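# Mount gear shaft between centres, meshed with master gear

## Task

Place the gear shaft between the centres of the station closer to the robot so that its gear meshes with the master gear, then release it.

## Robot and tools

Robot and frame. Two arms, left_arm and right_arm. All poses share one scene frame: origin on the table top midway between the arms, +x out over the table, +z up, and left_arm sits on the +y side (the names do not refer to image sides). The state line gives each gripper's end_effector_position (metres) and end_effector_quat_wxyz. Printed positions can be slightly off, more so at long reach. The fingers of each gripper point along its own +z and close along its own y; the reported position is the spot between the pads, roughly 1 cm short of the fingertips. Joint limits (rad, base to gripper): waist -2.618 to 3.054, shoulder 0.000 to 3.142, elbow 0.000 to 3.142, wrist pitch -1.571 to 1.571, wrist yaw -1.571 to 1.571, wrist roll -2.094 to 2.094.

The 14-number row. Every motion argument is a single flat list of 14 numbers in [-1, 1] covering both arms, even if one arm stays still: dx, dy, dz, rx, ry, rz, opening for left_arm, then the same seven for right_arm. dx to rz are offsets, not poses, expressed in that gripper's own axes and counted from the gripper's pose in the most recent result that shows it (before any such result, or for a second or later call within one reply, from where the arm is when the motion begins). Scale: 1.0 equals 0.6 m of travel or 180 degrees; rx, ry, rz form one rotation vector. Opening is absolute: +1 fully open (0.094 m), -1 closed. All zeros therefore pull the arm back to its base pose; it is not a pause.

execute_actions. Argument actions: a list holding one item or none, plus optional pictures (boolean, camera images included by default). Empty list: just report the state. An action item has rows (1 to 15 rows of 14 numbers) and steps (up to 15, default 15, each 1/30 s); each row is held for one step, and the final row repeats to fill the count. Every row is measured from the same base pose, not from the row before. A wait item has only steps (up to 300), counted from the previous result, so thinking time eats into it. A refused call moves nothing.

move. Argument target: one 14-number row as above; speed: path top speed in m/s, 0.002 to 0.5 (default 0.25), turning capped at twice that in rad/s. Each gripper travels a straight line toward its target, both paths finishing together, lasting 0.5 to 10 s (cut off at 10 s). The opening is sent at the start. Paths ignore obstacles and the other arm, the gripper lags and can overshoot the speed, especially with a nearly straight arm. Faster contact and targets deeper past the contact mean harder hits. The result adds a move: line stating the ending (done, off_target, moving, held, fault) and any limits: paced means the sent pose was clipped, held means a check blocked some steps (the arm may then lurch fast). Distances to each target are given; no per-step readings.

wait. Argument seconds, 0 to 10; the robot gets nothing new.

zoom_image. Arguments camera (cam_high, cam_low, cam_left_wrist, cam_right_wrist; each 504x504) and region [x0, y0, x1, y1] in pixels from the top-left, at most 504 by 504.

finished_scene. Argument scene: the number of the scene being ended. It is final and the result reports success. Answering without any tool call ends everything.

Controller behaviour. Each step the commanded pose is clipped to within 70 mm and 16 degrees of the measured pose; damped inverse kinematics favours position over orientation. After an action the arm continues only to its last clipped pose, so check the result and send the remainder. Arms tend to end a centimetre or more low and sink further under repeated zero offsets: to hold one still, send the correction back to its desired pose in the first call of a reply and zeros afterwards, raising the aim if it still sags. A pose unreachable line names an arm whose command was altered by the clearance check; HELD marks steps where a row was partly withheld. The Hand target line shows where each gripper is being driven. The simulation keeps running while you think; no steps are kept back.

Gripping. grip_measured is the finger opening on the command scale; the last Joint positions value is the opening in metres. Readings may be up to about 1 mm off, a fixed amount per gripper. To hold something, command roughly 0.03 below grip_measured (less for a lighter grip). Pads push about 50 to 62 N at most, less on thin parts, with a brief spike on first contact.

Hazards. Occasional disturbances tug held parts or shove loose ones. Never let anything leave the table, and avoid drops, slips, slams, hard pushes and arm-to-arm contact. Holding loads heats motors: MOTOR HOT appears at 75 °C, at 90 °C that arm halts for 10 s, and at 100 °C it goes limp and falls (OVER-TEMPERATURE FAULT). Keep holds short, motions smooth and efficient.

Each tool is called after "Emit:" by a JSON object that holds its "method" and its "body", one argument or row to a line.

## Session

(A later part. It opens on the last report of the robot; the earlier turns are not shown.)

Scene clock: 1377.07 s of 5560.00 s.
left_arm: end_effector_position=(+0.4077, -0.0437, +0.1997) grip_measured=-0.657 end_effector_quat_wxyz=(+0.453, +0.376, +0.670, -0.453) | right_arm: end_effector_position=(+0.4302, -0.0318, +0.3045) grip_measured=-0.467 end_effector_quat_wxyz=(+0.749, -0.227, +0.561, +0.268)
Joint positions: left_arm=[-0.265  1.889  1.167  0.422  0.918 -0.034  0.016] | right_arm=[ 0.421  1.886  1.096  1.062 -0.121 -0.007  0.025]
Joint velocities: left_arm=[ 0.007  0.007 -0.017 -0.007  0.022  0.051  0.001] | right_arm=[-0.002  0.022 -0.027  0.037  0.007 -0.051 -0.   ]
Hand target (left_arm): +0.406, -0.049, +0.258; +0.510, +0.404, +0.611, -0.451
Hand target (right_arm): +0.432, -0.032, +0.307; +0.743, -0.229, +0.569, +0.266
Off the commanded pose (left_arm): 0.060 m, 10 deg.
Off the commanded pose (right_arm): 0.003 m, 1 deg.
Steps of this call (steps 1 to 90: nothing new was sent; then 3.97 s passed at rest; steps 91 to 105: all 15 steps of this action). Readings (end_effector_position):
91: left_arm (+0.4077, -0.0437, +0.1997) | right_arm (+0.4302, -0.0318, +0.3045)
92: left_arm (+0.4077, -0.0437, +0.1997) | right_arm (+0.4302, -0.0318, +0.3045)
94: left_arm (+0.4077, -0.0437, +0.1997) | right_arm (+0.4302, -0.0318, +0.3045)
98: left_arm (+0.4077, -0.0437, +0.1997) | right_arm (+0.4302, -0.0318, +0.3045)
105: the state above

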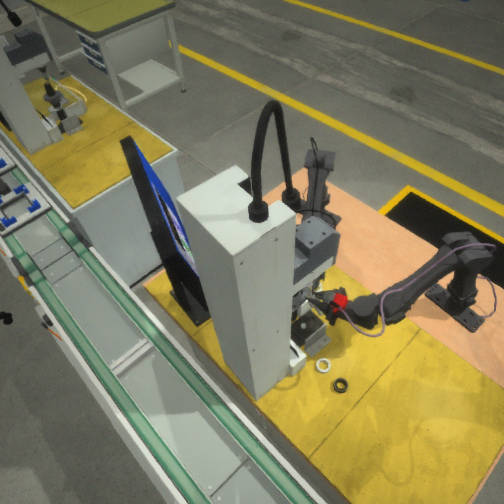

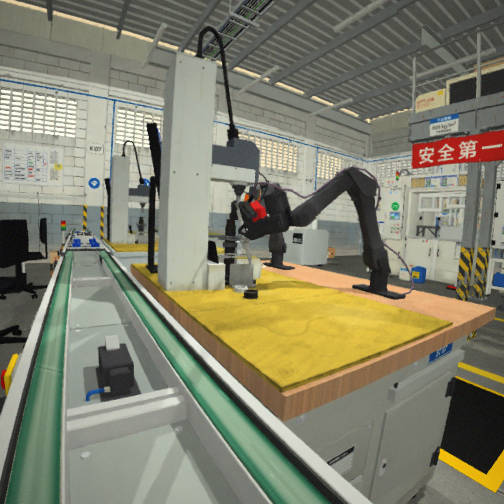

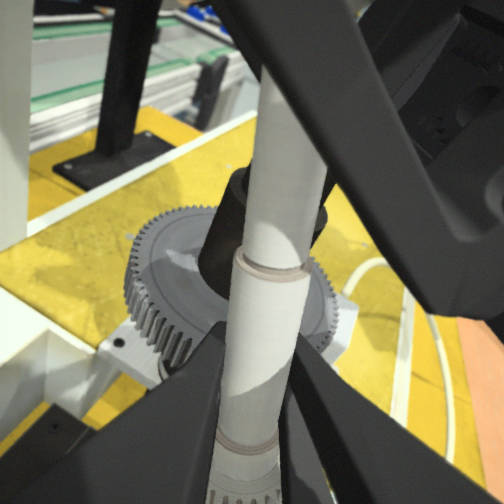

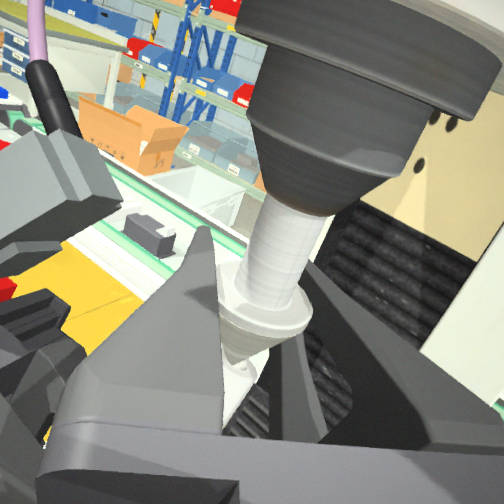

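Emit:
{"method": "execute_actions", "body": {
  "actions": [
    {"rows": [[-0.0972,-0.0255,-0.0048,0.0098,-0.0337,0.0436,-0.69,-0.003,-0.001,0.002,0,0.006,0,-0.5],[-0.0972,-0.0255,-0.0048,0.0098,-0.0337,0.0436,-0.69,-0.003,-0.001,0.002,0,0.005,0,-0.5],[-0.1004,-0.0264,-0.0054,0.0098,-0.0342,0.0442,-0.69,-0.009,-0.001,0.0036,0,0.003,0,-0.5],[-0.1035,-0.0273,-0.006,0.0098,-0.0348,0.0449,-0.69,-0.015,-0.001,0.0052,0,0.0005,0,-0.5],[-0.1067,-0.0281,-0.0066,0.0098,-0.0353,0.0455,-0.69,-0.021,-0.0012,0.0068,0,-0.002,0,-0.5],[-0.1098,-0.029,-0.0072,0.0098,-0.0358,0.0462,-0.69,-0.027,-0.0014,0.0084,0,-0.0045,0,-0.5],[-0.113,-0.0299,-0.0078,0.0098,-0.0364,0.0468,-0.69,-0.033,-0.0016,0.01,0,-0.007,0,-0.5],[-0.1162,-0.0308,-0.0083,0.0098,-0.0369,0.0474,-0.69,-0.039,-0.0018,0.0116,0,-0.0095,0,-0.5],[-0.1193,-0.0317,-0.0089,0.0098,-0.0374,0.0481,-0.69,-0.045,-0.002,0.0132,0,-0.012,0,-0.5],[-0.1225,-0.0325,-0.0095,0.0098,-0.0379,0.0487,-0.69,-0.051,-0.0022,0.0148,0,-0.0145,0,-0.5],[-0.1256,-0.0334,-0.0101,0.0098,-0.0385,0.0494,-0.69,-0.058,-0.0024,0.0164,0,-0.017,0,-0.5],[-0.1288,-0.0343,-0.0107,0.0098,-0.039,0.05,-0.69,-0.064,-0.0026,0.0179,0,-0.02,0,-0.5]], "steps": 15}
  ],
  "pictures": false
}}

Emit:
{"method": "wait", "body": {
  "seconds": 1.0
}}

Scene clock: 1389.53 s of 5560.00 s.
left_arm: end_effector_position=(+0.4048, -0.0425, +0.2020) grip_measured=-0.657 end_effector_quat_wxyz=(+0.439, +0.371, +0.680, -0.455) | right_arm: end_effector_position=(+0.4301, -0.0316, +0.3058) grip_measured=-0.479 end_effector_quat_wxyz=(+0.746, -0.229, +0.566, +0.268)
Joint positions: left_arm=[-0.265  1.871  1.179  0.357  0.916 -0.035  0.016] | right_arm=[ 0.421  1.875  1.101  1.034 -0.122 -0.007  0.024]
Joint velocities: left_arm=[ 0.002 -0.032  0.002 -0.227 -0.051 -0.066 -0.   ] | right_arm=[-0.032 -0.017 -0.012  0.007  0.007 -0.051  0.001]
Hand target (left_arm): +0.403, -0.048, +0.278; +0.519, +0.407, +0.603, -0.449
Hand target (right_arm): +0.429, -0.033, +0.344; +0.767, -0.218, +0.537, +0.275
Off the commanded pose (left_arm): 0.078 m, 14 deg.
Off the commanded pose (right_arm): 0.039 m, 4 deg.
Steps of this call (steps 1 to 90: nothing new was sent; then 8.97 s passed at rest; steps 91 to 105: all 15 steps of this action). Readings (end_effector_position):
91: left_arm (+0.4077, -0.0437, +0.1997) | right_arm (+0.4302, -0.0318, +0.3045)
92: left_arm (+0.4077, -0.0437, +0.1997) | right_arm (+0.4302, -0.0318, +0.3045)
94: left_arm (+0.4076, -0.0437, +0.2000) | right_arm (+0.4302, -0.0318, +0.3045)
98: left_arm (+0.4067, -0.0434, +0.2005) | right_arm (+0.4302, -0.0317, +0.3054)
105: the state above

Scene clock: 1390.53 s of 5560.00 s.
left_arm: end_effector_position=(+0.4043, -0.0423, +0.2022) grip_measured=-0.657 end_effector_quat_wxyz=(+0.437, +0.370, +0.682, -0.455) | right_arm: end_effector_position=(+0.4301, -0.0316, +0.3056) grip_measured=-0.479 end_effector_quat_wxyz=(+0.745, -0.229, +0.566, +0.267)
Joint positions: left_arm=[-0.265  1.868  1.181  0.346  0.916 -0.035  0.016] | right_arm=[ 0.421  1.874  1.101  1.032 -0.122 -0.007  0.024]
Joint velocities: left_arm=[ 0.002  0.007 -0.007 -0.007 -0.051  0.051 -0.   ] | right_arm=[-0.012 -0.027 -0.012 -0.037  0.037  0.037  0.001]
Hand target (left_arm): +0.403, -0.048, +0.278; +0.519, +0.407, +0.603, -0.449
Hand target (right_arm): +0.429, -0.033, +0.344; +0.767, -0.218, +0.537, +0.275
Off the commanded pose (left_arm): 0.078 m, 14 deg.
Off the commanded pose (right_arm): 0.039 m, 4 deg.
Steps of this call (steps 1 to 30: nothing new was sent). Readings (end_effector_position):
1: left_arm (+0.4046, -0.0424, +0.2022) | right_arm (+0.4301, -0.0316, +0.3057)
2: left_arm (+0.4046, -0.0424, +0.2021) | right_arm (+0.4301, -0.0316, +0.3056)
4: left_arm (+0.4044, -0.0423, +0.2021) | right_arm (+0.4301, -0.0316, +0.3057)
8: left_arm (+0.4044, -0.0423, +0.2023) | right_arm (+0.4301, -0.0316, +0.3056)
30: the state above

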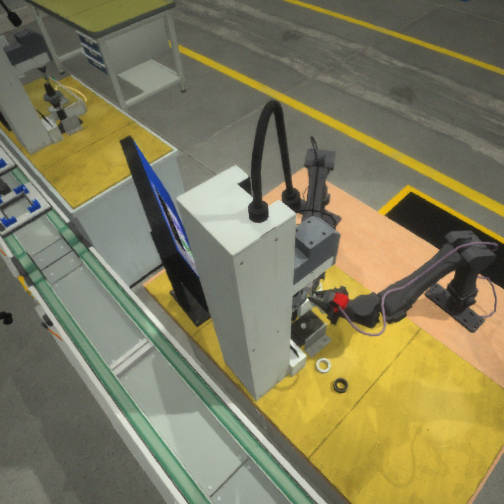

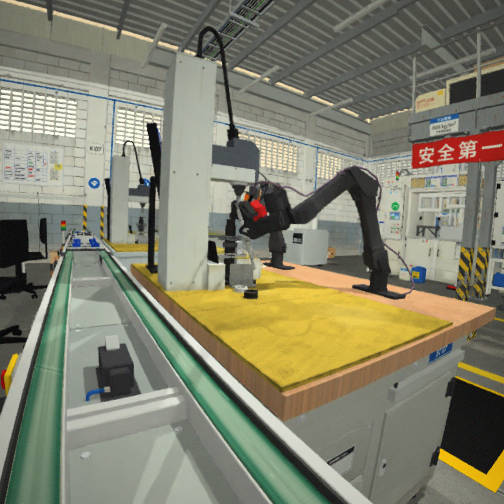

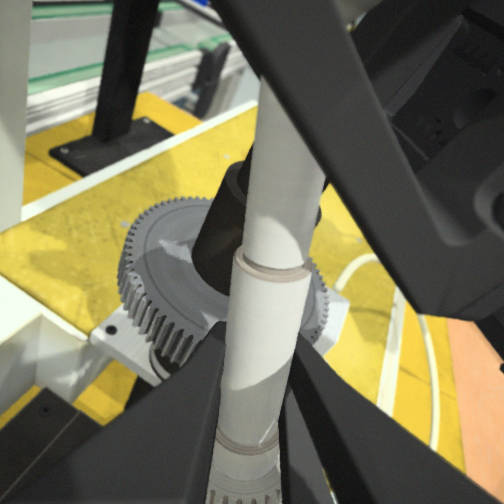

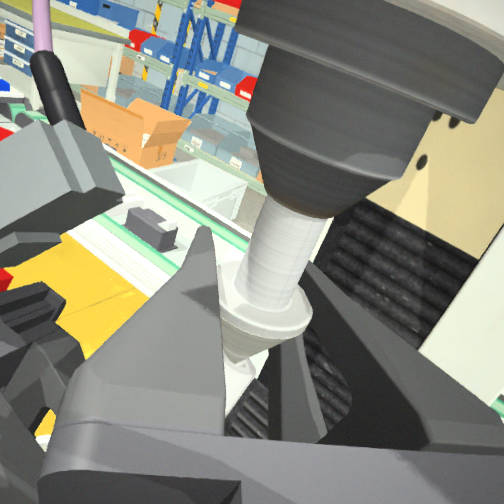

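Emit:
{"method": "execute_actions", "body": {
  "actions": [
    {"rows": [[-0.12,-0.037,-0.013,0.0113,-0.047,0.062,-0.69,-0.067,-0.0028,0.0173,0,-0.027,0,-0.505],[-0.119,-0.0365,-0.0128,0.0113,-0.0485,0.064,-0.69,-0.072,-0.003,0.0186,0,-0.032,0,-0.505],[-0.118,-0.036,-0.0127,0.0113,-0.05,0.066,-0.69,-0.0765,-0.0032,0.0199,0,-0.037,0,-0.505],[-0.117,-0.0356,-0.0125,0.0113,-0.0515,0.068,-0.69,-0.081,-0.0034,0.0212,0,-0.042,0,-0.505],[-0.116,-0.0352,-0.0124,0.0113,-0.053,0.07,-0.69,-0.086,-0.0036,0.0225,0,-0.047,0,-0.505],[-0.1149,-0.0348,-0.0122,0.0113,-0.0545,0.072,-0.69,-0.0905,-0.0038,0.0238,0,-0.052,0,-0.505],[-0.1149,-0.0348,-0.0122,0.0113,-0.056,0.074,-0.69,-0.095,-0.004,0.025,0,-0.057,0,-0.505],[-0.1149,-0.0348,-0.0122,0.0113,-0.056,0.074,-0.69,-0.1,-0.0042,0.0263,0,-0.062,0,-0.505],[-0.1149,-0.0348,-0.0122,0.0113,-0.056,0.074,-0.69,-0.105,-0.0044,0.0276,0,-0.067,0,-0.505],[-0.1149,-0.0348,-0.0122,0.0113,-0.056,0.074,-0.69,-0.1095,-0.0045,0.0289,0,-0.067,0,-0.505]], "steps": 15}
  ],
  "pictures": false
}}

Emit:
{"method": "wait", "body": {
  "seconds": 1.0
}}

Scene clock: 1415.10 s of 5560.00 s.
left_arm: end_effector_position=(+0.4083, -0.0429, +0.2119) grip_measured=-0.657 end_effector_quat_wxyz=(+0.461, +0.377, +0.666, -0.448) | right_arm: end_effector_position=(+0.4299, -0.0316, +0.3187) grip_measured=-0.479 end_effector_quat_wxyz=(+0.761, -0.222, +0.545, +0.274)
Joint positions: left_arm=[-0.265  1.866  1.181  0.401  0.908 -0.029  0.016] | right_arm=[ 0.421  1.888  1.117  1.086 -0.123 -0.001  0.024]
Joint velocities: left_arm=[-0.002 -0.012 -0.002  0.139 -0.066  0.037 -0.001] | right_arm=[ 0.002  0.007  0.007  0.095 -0.051  0.022  0.001]
Hand target (left_arm): +0.402, -0.047, +0.273; +0.534, +0.416, +0.589, -0.442
Hand target (right_arm): +0.426, -0.036, +0.371; +0.800, -0.200, +0.486, +0.289
Off the commanded pose (left_arm): 0.063 m, 13 deg.
Off the commanded pose (right_arm): 0.055 m, 9 deg.
Steps of this call (steps 1 to 90: nothing new was sent; then 21.07 s passed at rest; steps 91 to 105: all 15 steps of this action). Readings (end_effector_position):
91: left_arm (+0.4043, -0.0423, +0.2024) | right_arm (+0.4301, -0.0316, +0.3056)
92: left_arm (+0.4042, -0.0422, +0.2027) | right_arm (+0.4302, -0.0316, +0.3061)
94: left_arm (+0.4043, -0.0422, +0.2026) | right_arm (+0.4300, -0.0316, +0.3066)
98: left_arm (+0.4053, -0.0423, +0.2047) | right_arm (+0.4300, -0.0316, +0.3100)
105: the state above

Scene clock: 1416.10 s of 5560.00 s.
left_arm: end_effector_position=(+0.4091, -0.0430, +0.2137) grip_measured=-0.657 end_effector_quat_wxyz=(+0.465, +0.378, +0.663, -0.447) | right_arm: end_effector_position=(+0.4298, -0.0317, +0.3207) grip_measured=-0.479 end_effector_quat_wxyz=(+0.763, -0.220, +0.541, +0.275)
Joint positions: left_arm=[-0.265  1.866  1.181  0.412  0.907 -0.029  0.016] | right_arm=[ 0.421  1.89   1.12   1.095 -0.123  0.     0.024]
Joint velocities: left_arm=[-0.002  0.007  0.007  0.007  0.022 -0.037 -0.001] | right_arm=[-0.012 -0.007  0.007 -0.051 -0.007 -0.007  0.002]
Hand target (left_arm): +0.402, -0.047, +0.273; +0.534, +0.416, +0.589, -0.442
Hand target (right_arm): +0.426, -0.036, +0.371; +0.800, -0.200, +0.486, +0.289
Off the commanded pose (left_arm): 0.061 m, 13 deg.
Off the commanded pose (right_arm): 0.053 m, 8 deg.
Steps of this call (steps 1 to 30: nothing new was sent). Readings (end_effector_position):
1: left_arm (+0.4085, -0.0429, +0.2125) | right_arm (+0.4298, -0.0316, +0.3195)
2: left_arm (+0.4087, -0.0430, +0.2129) | right_arm (+0.4298, -0.0317, +0.3198)
4: left_arm (+0.4089, -0.0430, +0.2134) | right_arm (+0.4298, -0.0316, +0.3203)
8: left_arm (+0.4090, -0.0430, +0.2136) | right_arm (+0.4298, -0.0317, +0.3207)
30: the state above

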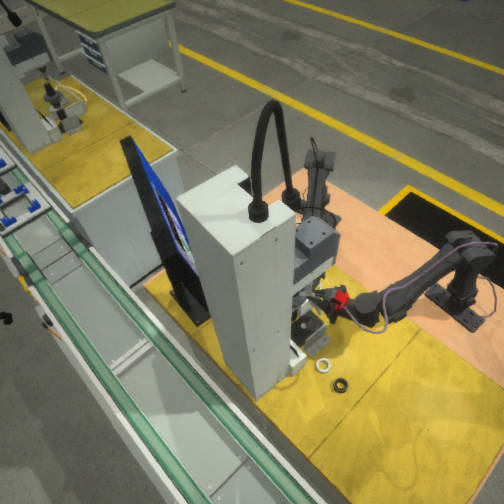

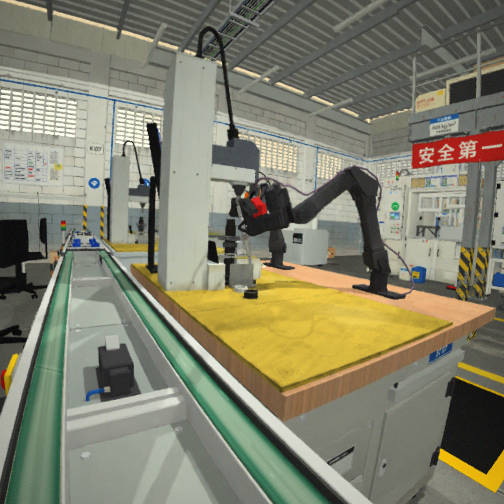

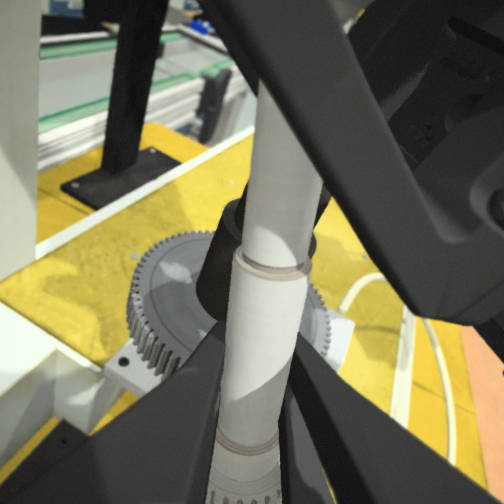

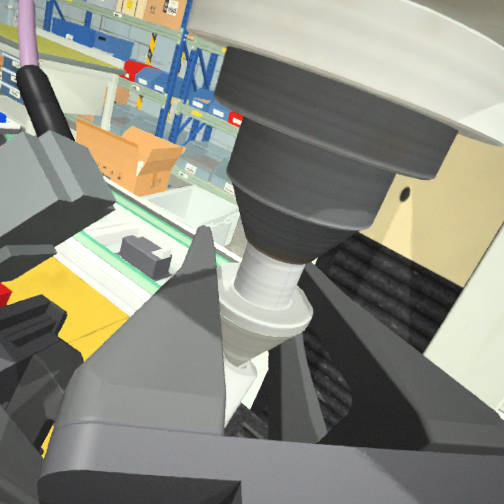

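Emit:
{"method": "execute_actions", "body": {
  "actions": [
    {"rows": [[-0.0984,-0.0302,-0.0077,0.0135,-0.0401,0.0565,-0.69,-0.0863,-0.0035,0.029,0,-0.049,0,-0.505],[-0.1006,-0.0299,-0.0078,0.0135,-0.0413,0.058,-0.69,-0.0888,-0.0036,0.0298,0,-0.051,0,-0.505],[-0.1027,-0.0297,-0.0079,0.0135,-0.0424,0.0595,-0.69,-0.0914,-0.0037,0.0307,0,-0.0526,0,-0.505],[-0.1048,-0.0294,-0.008,0.0135,-0.0435,0.061,-0.69,-0.094,-0.0038,0.0316,0,-0.0545,0,-0.505],[-0.1069,-0.0292,-0.0081,0.0135,-0.0446,0.0625,-0.69,-0.0965,-0.0039,0.0324,0,-0.0564,0,-0.505],[-0.1091,-0.0289,-0.0082,0.0135,-0.0458,0.064,-0.69,-0.0991,-0.004,0.0333,0,-0.0583,0,-0.505],[-0.1112,-0.0287,-0.0083,0.0135,-0.0469,0.0655,-0.69,-0.1016,-0.0041,0.0341,0,-0.06,0,-0.505],[-0.1133,-0.0284,-0.0084,0.0135,-0.048,0.067,-0.69,-0.1042,-0.0042,0.035,0,-0.062,0,-0.505]], "steps": 15}
  ],
  "pictures": false
}}

Emit:
{"method": "wait", "body": {
  "seconds": 1.0
}}

Scene clock: 1439.90 s of 5560.00 s.
left_arm: end_effector_position=(+0.4113, -0.0432, +0.2188) grip_measured=-0.657 end_effector_quat_wxyz=(+0.479, +0.383, +0.654, -0.442) | right_arm: end_effector_position=(+0.4297, -0.0315, +0.3279) grip_measured=-0.480 end_effector_quat_wxyz=(+0.773, -0.216, +0.527, +0.279)
Joint positions: left_arm=[-0.265  1.866  1.181  0.442  0.902 -0.023  0.016] | right_arm=[ 0.421  1.904  1.132  1.135 -0.124  0.005  0.024]
Joint velocities: left_arm=[ 0.002 -0.007 -0.002 -0.007  0.051 -0.037 -0.002] | right_arm=[ 0.007  0.022  0.012  0.066 -0.037 -0.022  0.   ]
Hand target (left_arm): +0.405, -0.047, +0.282; +0.548, +0.423, +0.576, -0.435
Hand target (right_arm): +0.425, -0.036, +0.384; +0.812, -0.193, +0.465, +0.294
Off the commanded pose (left_arm): 0.065 m, 13 deg.
Off the commanded pose (right_arm): 0.059 m, 9 deg.
Steps of this call (steps 1 to 90: nothing new was sent; then 20.30 s passed at rest; steps 91 to 105: all 15 steps of this action). Readings (end_effector_position):
91: left_arm (+0.4091, -0.0430, +0.2137) | right_arm (+0.4298, -0.0317, +0.3207)
92: left_arm (+0.4091, -0.0430, +0.2137) | right_arm (+0.4298, -0.0317, +0.3207)
94: left_arm (+0.4092, -0.0430, +0.2137) | right_arm (+0.4298, -0.0317, +0.3208)
98: left_arm (+0.4098, -0.0430, +0.2148) | right_arm (+0.4298, -0.0316, +0.3230)
105: the state above

Scene clock: 1440.90 s of 5560.00 s.
left_arm: end_effector_position=(+0.4115, -0.0432, +0.2195) grip_measured=-0.657 end_effector_quat_wxyz=(+0.481, +0.383, +0.653, -0.442) | right_arm: end_effector_position=(+0.4297, -0.0315, +0.3285) grip_measured=-0.480 end_effector_quat_wxyz=(+0.774, -0.215, +0.525, +0.280)
Joint positions: left_arm=[-0.265  1.866  1.181  0.446  0.901 -0.023  0.016] | right_arm=[ 0.421  1.905  1.133  1.139 -0.124  0.006  0.024]
Joint velocities: left_arm=[-0.007 -0.002  0.007 -0.007 -0.125 -0.022 -0.   ] | right_arm=[-0.017  0.002  0.012 -0.066  0.007  0.022 -0.   ]
Hand target (left_arm): +0.405, -0.047, +0.282; +0.548, +0.423, +0.576, -0.435
Hand target (right_arm): +0.425, -0.036, +0.384; +0.812, -0.193, +0.466, +0.294
Off the commanded pose (left_arm): 0.064 m, 13 deg.
Off the commanded pose (right_arm): 0.058 m, 9 deg.
Steps of this call (steps 1 to 30: nothing new was sent). Readings (end_effector_position):
1: left_arm (+0.4113, -0.0432, +0.2190) | right_arm (+0.4297, -0.0315, +0.3281)
2: left_arm (+0.4114, -0.0432, +0.2192) | right_arm (+0.4297, -0.0315, +0.3282)
4: left_arm (+0.4115, -0.0432, +0.2194) | right_arm (+0.4297, -0.0315, +0.3285)
8: left_arm (+0.4115, -0.0432, +0.2195) | right_arm (+0.4296, -0.0315, +0.3287)
30: the state above

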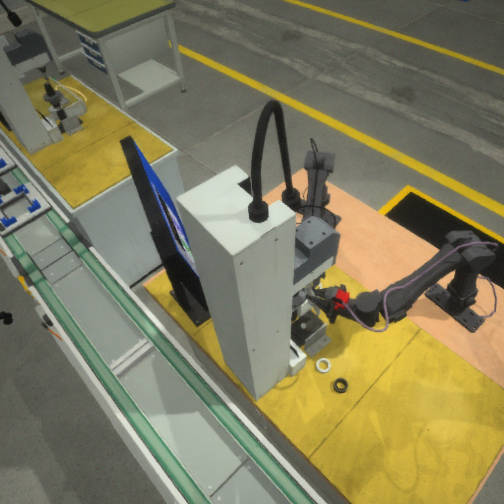

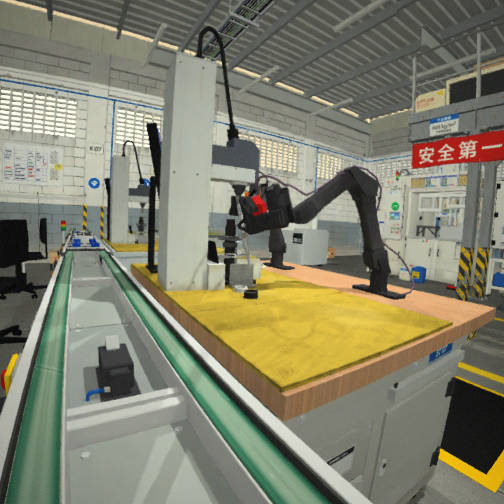

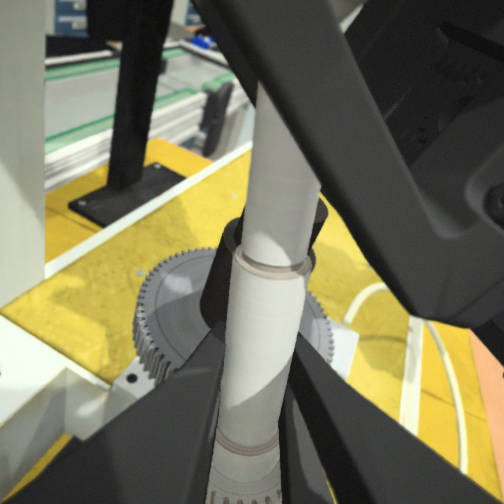

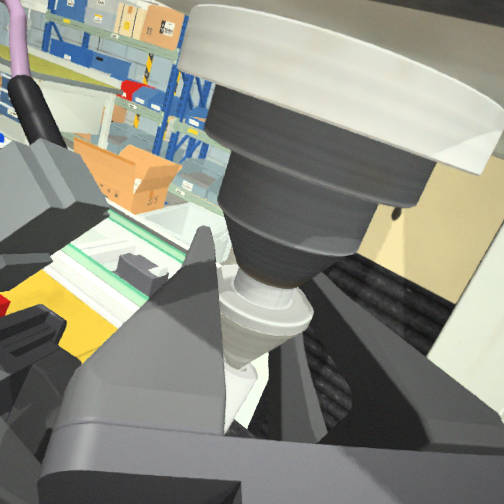

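Emit:
{"method": "execute_actions", "body": {
  "actions": [
    {"rows": [[-0.1041,-0.0248,-0.0058,0.0131,-0.0384,0.0597,-0.69,-0.093,-0.0039,0.0355,0,-0.051,0,-0.505],[-0.1041,-0.0234,-0.0054,0.0116,-0.0384,0.063,-0.69,-0.0965,-0.004,0.0368,0,-0.053,0,-0.505],[-0.1041,-0.0219,-0.0049,0.01,-0.0384,0.0663,-0.69,-0.0965,-0.004,0.0368,0,-0.053,0,-0.505],[-0.1041,-0.0205,-0.0045,0.0084,-0.0384,0.0696,-0.69,-0.0965,-0.004,0.0368,0,-0.053,0,-0.505],[-0.1041,-0.0191,-0.0041,0.0069,-0.0384,0.0729,-0.69,-0.0965,-0.004,0.0368,0,-0.053,0,-0.505],[-0.1041,-0.0177,-0.0037,0.0053,-0.0384,0.0762,-0.69,-0.0965,-0.004,0.0368,0,-0.053,0,-0.505],[-0.1041,-0.0163,-0.0033,0.0037,-0.0384,0.0795,-0.69,-0.0965,-0.004,0.0368,0,-0.053,0,-0.505],[-0.1041,-0.0148,-0.0028,0.0021,-0.0384,0.0828,-0.69,-0.0965,-0.004,0.0368,0,-0.053,0,-0.505],[-0.1041,-0.0134,-0.0024,0.0006,-0.0384,0.0861,-0.69,-0.0965,-0.004,0.0368,0,-0.053,0,-0.505],[-0.1041,-0.012,-0.002,-0.001,-0.0384,0.0894,-0.69,-0.0965,-0.004,0.0368,0,-0.053,0,-0.505]], "steps": 15}
  ],
  "pictures": false
}}

Emit:
{"method": "wait", "body": {
  "seconds": 1.0
}}

Emit:
{"method": "zoom_image", "body": {
  "camera": "cam_low",
  "region": [200, 160, 340, 300]
}}

Emit:
{"method": "zoom_image", "body": {
  "camera": "cam_high",
  "region": [270, 270, 370, 370]
}}

Scene clock: 1477.63 s of 5560.00 s.
left_arm: end_effector_position=(+0.4197, -0.0416, +0.2231) grip_measured=-0.657 end_effector_quat_wxyz=(+0.512, +0.407, +0.639, -0.403) | right_arm: end_effector_position=(+0.4296, -0.0315, +0.3339) grip_measured=-0.480 end_effector_quat_wxyz=(+0.778, -0.213, +0.520, +0.282)
Joint positions: left_arm=[-0.265  1.866  1.196  0.439  0.863  0.078  0.016] | right_arm=[ 0.421  1.905  1.143  1.144 -0.125  0.009  0.024]
Joint velocities: left_arm=[-0.012 -0.007 -0.012 -0.051 -0.037  0.022  0.   ] | right_arm=[ 0.022  0.017 -0.007  0.007 -0.022 -0.022 -0.001]
Hand target (left_arm): +0.415, -0.047, +0.280; +0.576, +0.443, +0.565, -0.390
Hand target (right_arm): +0.425, -0.036, +0.388; +0.815, -0.191, +0.460, +0.296
Off the commanded pose (left_arm): 0.059 m, 12 deg.
Off the commanded pose (right_arm): 0.057 m, 9 deg.
Steps of this call (steps 1 to 90: nothing new was sent; then 33.23 s passed at rest; steps 91 to 105: all 15 steps of this action). Readings (end_effector_position):
91: left_arm (+0.4117, -0.0433, +0.2198) | right_arm (+0.4297, -0.0315, +0.3286)
92: left_arm (+0.4120, -0.0432, +0.2199) | right_arm (+0.4296, -0.0315, +0.3290)
94: left_arm (+0.4130, -0.0432, +0.2208) | right_arm (+0.4297, -0.0315, +0.3303)
98: left_arm (+0.4161, -0.0427, +0.2230) | right_arm (+0.4297, -0.0315, +0.3333)
105: the state above

Scene clock: 1478.63 s of 5560.00 s.
left_arm: end_effector_position=(+0.4206, -0.0413, +0.2229) grip_measured=-0.657 end_effector_quat_wxyz=(+0.516, +0.410, +0.638, -0.398) | right_arm: end_effector_position=(+0.4296, -0.0315, +0.3339) grip_measured=-0.480 end_effector_quat_wxyz=(+0.778, -0.213, +0.520, +0.282)
Joint positions: left_arm=[-0.265  1.866  1.196  0.438  0.857  0.091  0.016] | right_arm=[ 0.421  1.905  1.143  1.144 -0.125  0.009  0.024]
Joint velocities: left_arm=[-0.007 -0.002  0.002 -0.051 -0.037 -0.051 -0.   ] | right_arm=[ 0.007 -0.017  0.002  0.007  0.022 -0.022 -0.001]
Hand target (left_arm): +0.415, -0.047, +0.280; +0.576, +0.443, +0.565, -0.390
Hand target (right_arm): +0.425, -0.036, +0.388; +0.815, -0.191, +0.460, +0.296
Off the commanded pose (left_arm): 0.059 m, 12 deg.
Off the commanded pose (right_arm): 0.057 m, 9 deg.
Steps of this call (steps 1 to 30: nothing new was sent). Readings (end_effector_position):
1: left_arm (+0.4198, -0.0416, +0.2230) | right_arm (+0.4296, -0.0315, +0.3339)
2: left_arm (+0.4199, -0.0415, +0.2229) | right_arm (+0.4296, -0.0315, +0.3339)
4: left_arm (+0.4202, -0.0414, +0.2229) | right_arm (+0.4296, -0.0315, +0.3339)
8: left_arm (+0.4204, -0.0414, +0.2229) | right_arm (+0.4296, -0.0315, +0.3339)
30: the state above

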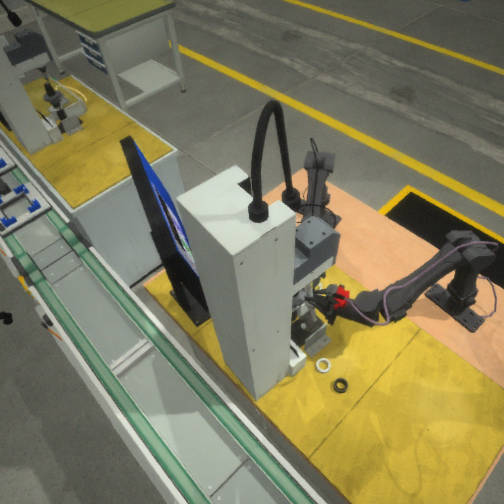

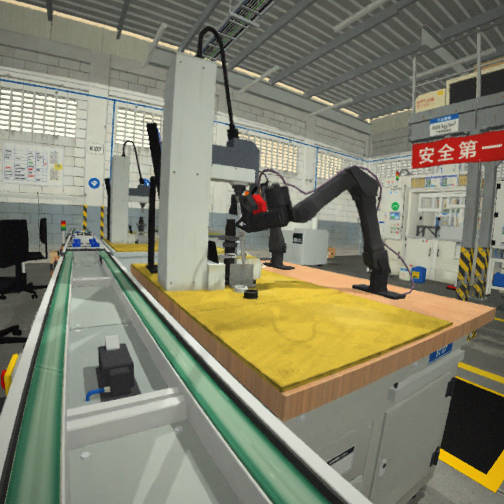

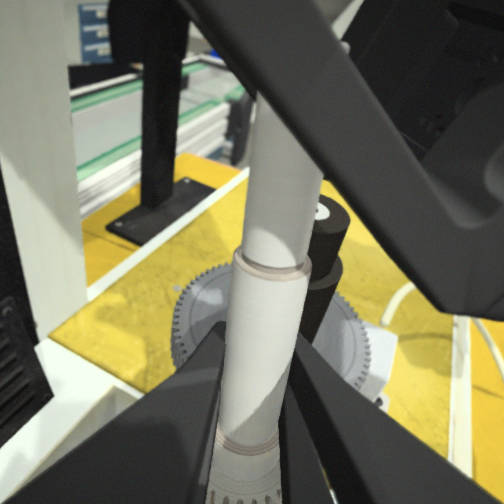

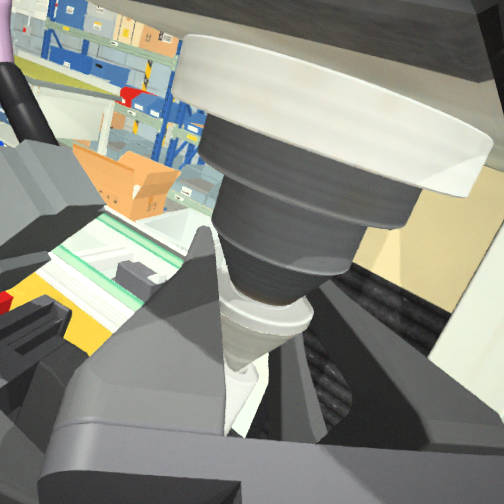

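Region (200, 160, 340, 300) of cam_low's 504x504 image, scaled by 3.600, with more detail than that image has.

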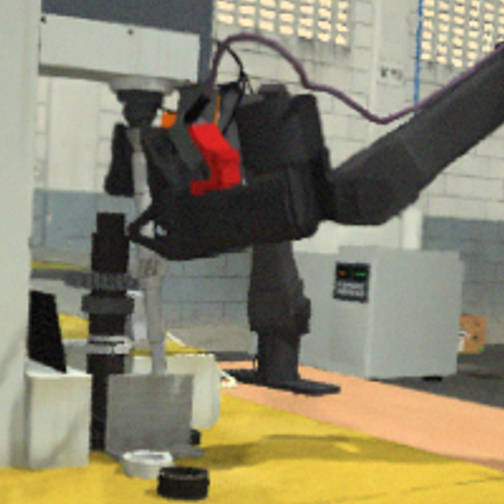

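Region (270, 270, 370, 370) of cam_high's 504x504 image, scaled by 5.040, with more detail than that image has.

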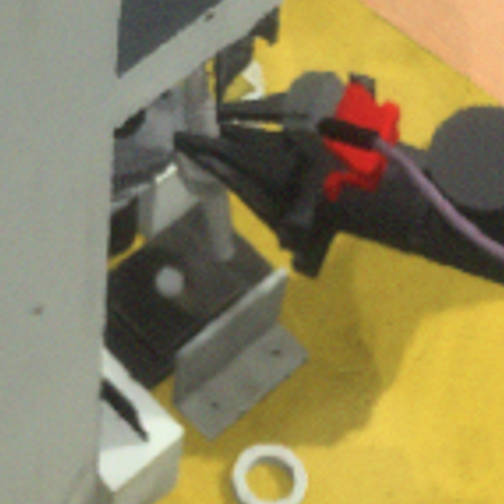

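Emit:
{"method": "execute_actions", "body": {
  "actions": []
}}

Scene clock: 1495.57 s of 5560.00 s.
left_arm: end_effector_position=(+0.4206, -0.0413, +0.2229) grip_measured=-0.657 end_effector_quat_wxyz=(+0.516, +0.410, +0.638, -0.398) | right_arm: end_effector_position=(+0.4296, -0.0315, +0.3339) grip_measured=-0.480 end_effector_quat_wxyz=(+0.778, -0.213, +0.520, +0.282)
Joint positions: left_arm=[-0.265  1.866  1.196  0.438  0.857  0.091  0.016] | right_arm=[ 0.421  1.905  1.143  1.144 -0.125  0.009  0.024]
Joint velocities: left_arm=[-0.007  0.017  0.012 -0.007 -0.037 -0.095  0.   ] | right_arm=[-0.012  0.002 -0.007 -0.081  0.081 -0.037  0.001]
Hand target (left_arm): +0.415, -0.047, +0.280; +0.576, +0.443, +0.565, -0.390
Hand target (right_arm): +0.425, -0.036, +0.388; +0.815, -0.191, +0.460, +0.296
Off the commanded pose (left_arm): 0.059 m, 12 deg.
Off the commanded pose (right_arm): 0.057 m, 9 deg.
Steps of this call (steps 1 to 90: nothing new was sent; then 13.93 s passed at rest). Readings (end_effector_position):
1: left_arm (+0.4206, -0.0413, +0.2229) | right_arm (+0.4296, -0.0315, +0.3339)
2: left_arm (+0.4206, -0.0413, +0.2229) | right_arm (+0.4296, -0.0315, +0.3339)
4: left_arm (+0.4206, -0.0413, +0.2229) | right_arm (+0.4296, -0.0315, +0.3339)
8: left_arm (+0.4206, -0.0413, +0.2229) | right_arm (+0.4296, -0.0315, +0.3339)
90: the state above

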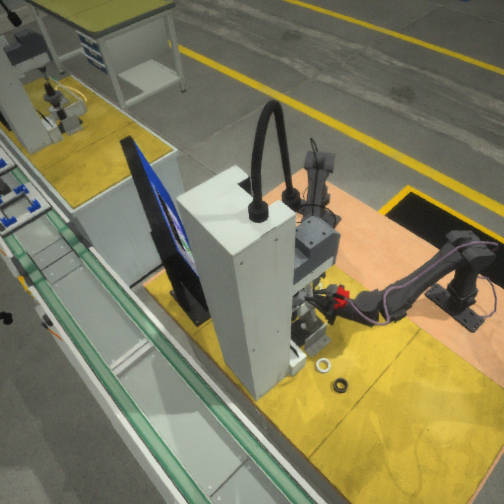

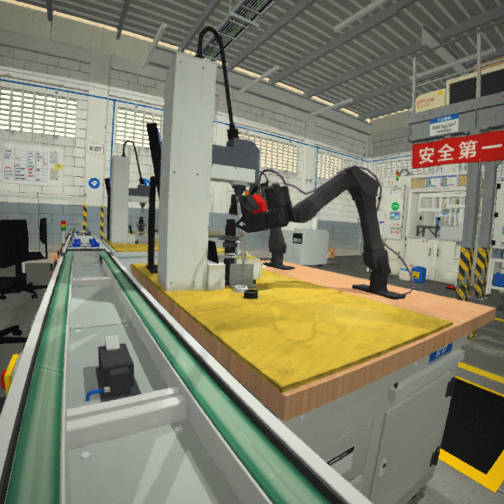

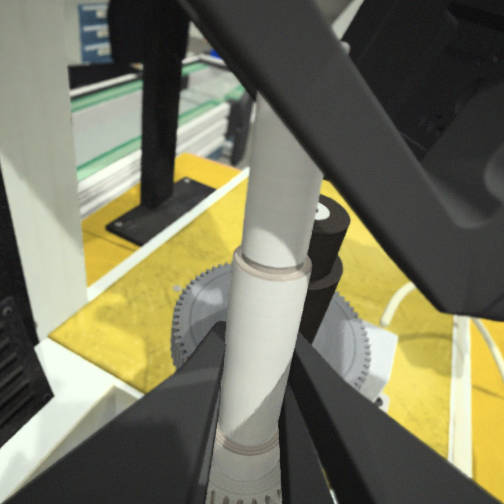

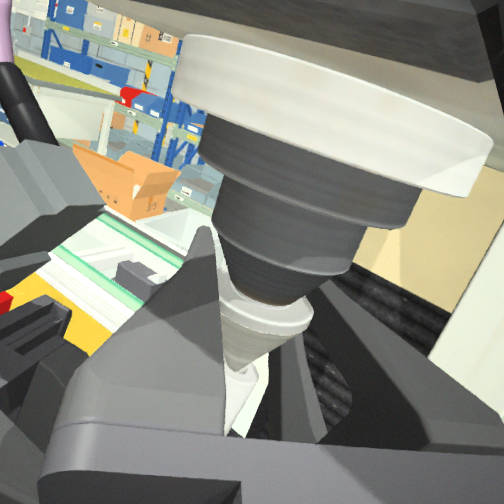

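Emit:
{"method": "zoom_image", "body": {
  "camera": "cam_low",
  "region": [200, 160, 340, 300]
}}

Emit:
{"method": "zoom_image", "body": {
  "camera": "cam_high",
  "region": [270, 270, 370, 370]
}}

Region (200, 160, 340, 300) of cam_low's 504x504 image, scaled by 3.600, with more detail than that image has.

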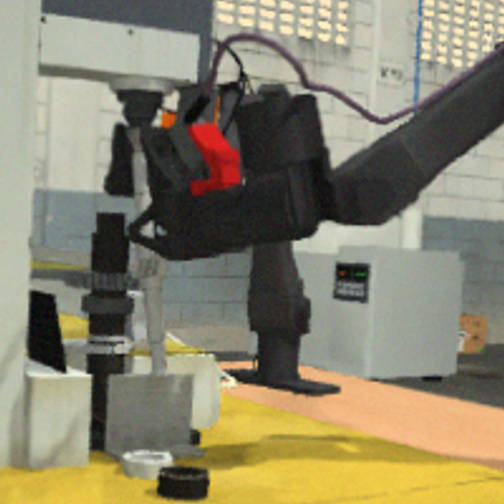

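Region (270, 270, 370, 370) of cam_high's 504x504 image, scaled by 5.040, with more detail than that image has.

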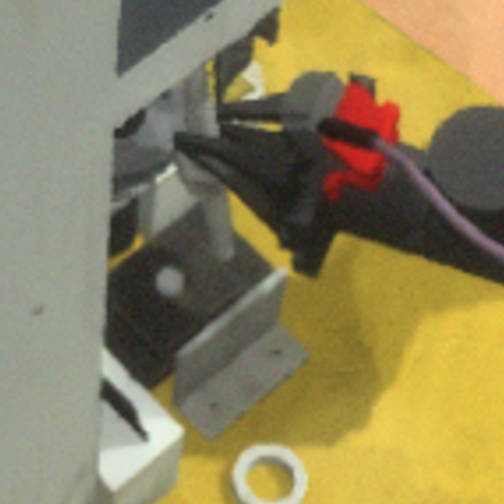

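Emit:
{"method": "execute_actions", "body": {
  "actions": [
    {"rows": [
[-0.0937,-0.0193,-0.0078,0.0102,-0.0396,0.0520,-0.69,-0.090,-0.004,0.030,0,-0.049,0,-0.505],
[-0.0939,-0.0185,-0.0071,0.0101,-0.0414,0.0538,-0.69,-0.090,-0.004,0.030,0,-0.049,0,-0.505],
[-0.0940,-0.0178,-0.0064,0.0099,-0.0431,0.0556,-0.69,-0.090,-0.004,0.030,0,-0.049,0,-0.505],
[-0.0942,-0.0171,-0.0057,0.0098,-0.0449,0.0574,-0.69,-0.090,-0.004,0.030,0,-0.049,0,-0.505],
[-0.0944,-0.0163,-0.0050,0.0096,-0.0466,0.0592,-0.69,-0.090,-0.004,0.030,0,-0.049,0,-0.505],
[-0.0945,-0.0156,-0.0043,0.0094,-0.0483,0.0609,-0.69,-0.090,-0.004,0.030,0,-0.049,0,-0.505],
[-0.0947,-0.0149,-0.0036,0.0093,-0.0501,0.0627,-0.69,-0.090,-0.004,0.030,0,-0.049,0,-0.505],
[-0.0949,-0.0141,-0.0029,0.0091,-0.0518,0.0645,-0.69,-0.090,-0.004,0.030,0,-0.049,0,-0.505],
[-0.0950,-0.0134,-0.0022,0.0090,-0.0536,0.0663,-0.69,-0.090,-0.004,0.030,0,-0.049,0,-0.505],
[-0.0952,-0.0127,-0.0015,0.0088,-0.0553,0.0681,-0.69,-0.090,-0.004,0.030,0,-0.049,0,-0.505],
[-0.0954,-0.0119,-0.0008,0.0086,-0.0570,0.0699,-0.69,-0.090,-0.004,0.030,0,-0.049,0,-0.505],
[-0.0955,-0.0112,-0.0001,0.0085,-0.0588,0.0716,-0.69,-0.090,-0.004,0.030,0,-0.049,0,-0.505],
[-0.0957,-0.0105,0.0006,0.0083,-0.0605,0.0734,-0.69,-0.090,-0.004,0.030,0,-0.049,0,-0.505],
[-0.0959,-0.0097,0.0013,0.0082,-0.0623,0.0752,-0.69,-0.090,-0.004,0.030,0,-0.049,0,-0.505],
[-0.0960,-0.0090,0.0020,0.0080,-0.0640,0.0770,-0.69,-0.090,-0.004,0.030,0,-0.049,0,-0.505]
], "steps": 15}
  ],
  "pictures": false
}}

Emit:
{"method": "wait", "body": {
  "seconds": 1
}}

Scene clock: 1557.47 s of 5560.00 s.
left_arm: end_effector_position=(+0.4254, -0.0427, +0.2240) grip_measured=-0.657 end_effector_quat_wxyz=(+0.535, +0.419, +0.622, -0.389) | right_arm: end_effector_position=(+0.4296, -0.0315, +0.3339) grip_measured=-0.480 end_effector_quat_wxyz=(+0.778, -0.213, +0.520, +0.282)
Joint positions: left_arm=[-0.265  1.887  1.196  0.499  0.854  0.11   0.016] | right_arm=[ 0.421  1.905  1.143  1.144 -0.125  0.009  0.024]
Joint velocities: left_arm=[-0.012  0.125 -0.007  0.271  0.051 -0.007  0.001] | right_arm=[ 0.012 -0.002 -0.007  0.007 -0.037 -0.022 -0.   ]
Hand target (left_arm): +0.417, -0.048, +0.278; +0.608, +0.455, +0.531, -0.376
Hand target (right_arm): +0.423, -0.038, +0.388; +0.815, -0.191, +0.459, +0.296
Off the commanded pose (left_arm): 0.056 m, 15 deg.
Off the commanded pose (right_arm): 0.057 m, 9 deg.
Steps of this call (steps 1 to 90: nothing new was sent; then 58.40 s passed at rest; steps 91 to 105: all 15 steps of this action). Readings (end_effector_position):
91: left_arm (+0.4206, -0.0413, +0.2229) | right_arm (+0.4296, -0.0315, +0.3339)
92: left_arm (+0.4207, -0.0413, +0.2229) | right_arm (+0.4296, -0.0315, +0.3339)
94: left_arm (+0.4209, -0.0412, +0.2231) | right_arm (+0.4296, -0.0315, +0.3339)
98: left_arm (+0.4216, -0.0411, +0.2241) | right_arm (+0.4296, -0.0315, +0.3339)
105: the state above

Scene clock: 1558.47 s of 5560.00 s.
left_arm: end_effector_position=(+0.4268, -0.0427, +0.2243) grip_measured=-0.657 end_effector_quat_wxyz=(+0.544, +0.422, +0.615, -0.386) | right_arm: end_effector_position=(+0.4296, -0.0315, +0.3339) grip_measured=-0.480 end_effector_quat_wxyz=(+0.778, -0.213, +0.520, +0.282)
Joint positions: left_arm=[-0.264  1.895  1.191  0.534  0.855  0.112  0.016] | right_arm=[ 0.421  1.905  1.143  1.144 -0.125  0.01   0.024]
Joint velocities: left_arm=[ 0.002 -0.002 -0.007 -0.037 -0.037 -0.022  0.   ] | right_arm=[-0.012  0.012  0.017  0.007  0.051  0.066  0.001]
Hand target (left_arm): +0.417, -0.048, +0.278; +0.608, +0.455, +0.531, -0.376
Hand target (right_arm): +0.423, -0.038, +0.388; +0.815, -0.191, +0.459, +0.297
Off the commanded pose (left_arm): 0.056 m, 14 deg.
Off the commanded pose (right_arm): 0.057 m, 9 deg.
Steps of this call (steps 1 to 30: nothing new was sent). Readings (end_effector_position):
1: left_arm (+0.4259, -0.0429, +0.2241) | right_arm (+0.4296, -0.0315, +0.3339)
2: left_arm (+0.4263, -0.0432, +0.2241) | right_arm (+0.4296, -0.0315, +0.3339)
4: left_arm (+0.4267, -0.0431, +0.2240) | right_arm (+0.4296, -0.0315, +0.3339)
8: left_arm (+0.4267, -0.0427, +0.2242) | right_arm (+0.4296, -0.0315, +0.3339)
30: the state above

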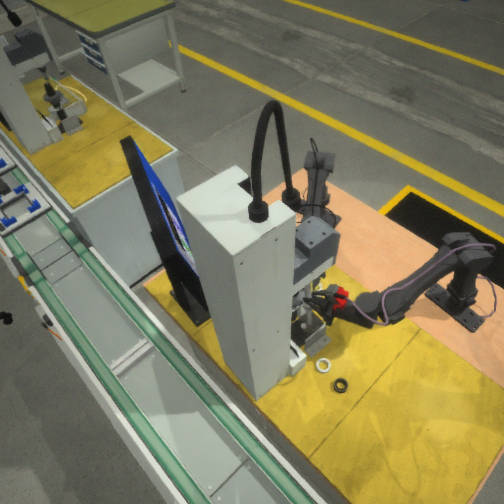

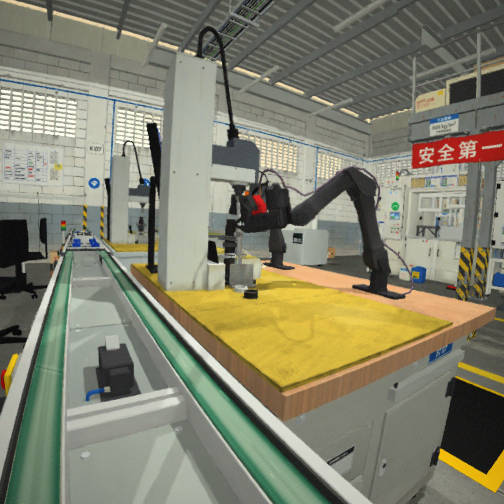

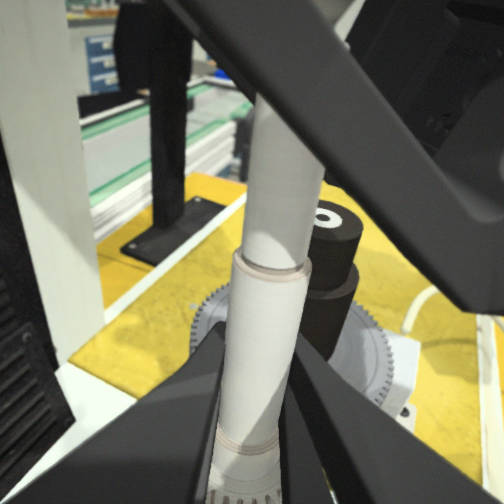

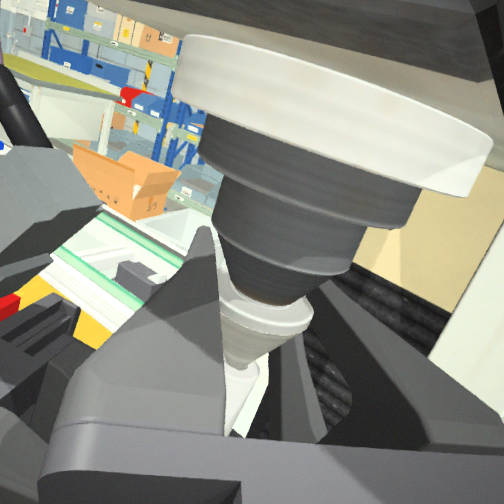

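Emit:
{"method": "zoom_image", "body": {
  "camera": "cam_low",
  "region": [200, 160, 340, 300]
}}

Emit:
{"method": "zoom_image", "body": {
  "camera": "cam_high",
  "region": [270, 270, 370, 370]
}}

Region (200, 160, 340, 300) of cam_low's 504x504 image, scaled by 3.600, with more detail than that image has.

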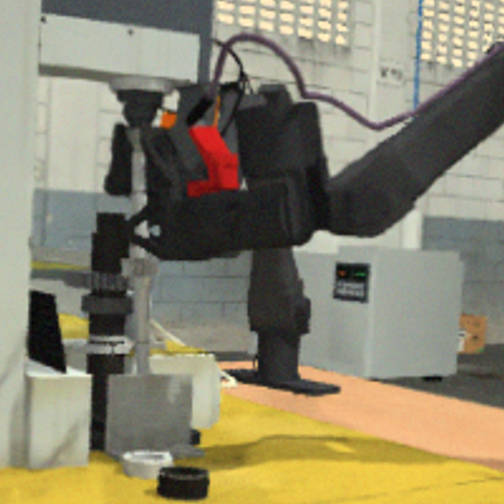

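Region (270, 270, 370, 370) of cam_high's 504x504 image, scaled by 5.040, with more detail than that image has.

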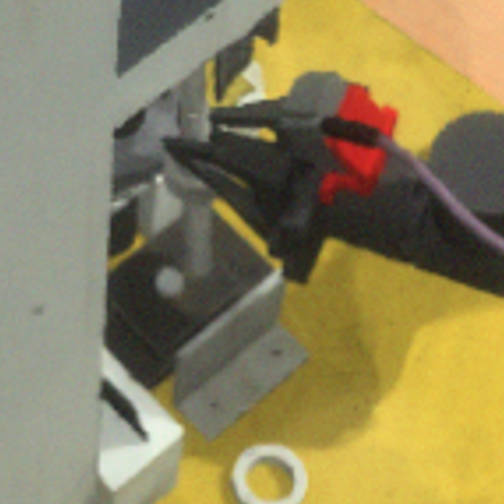

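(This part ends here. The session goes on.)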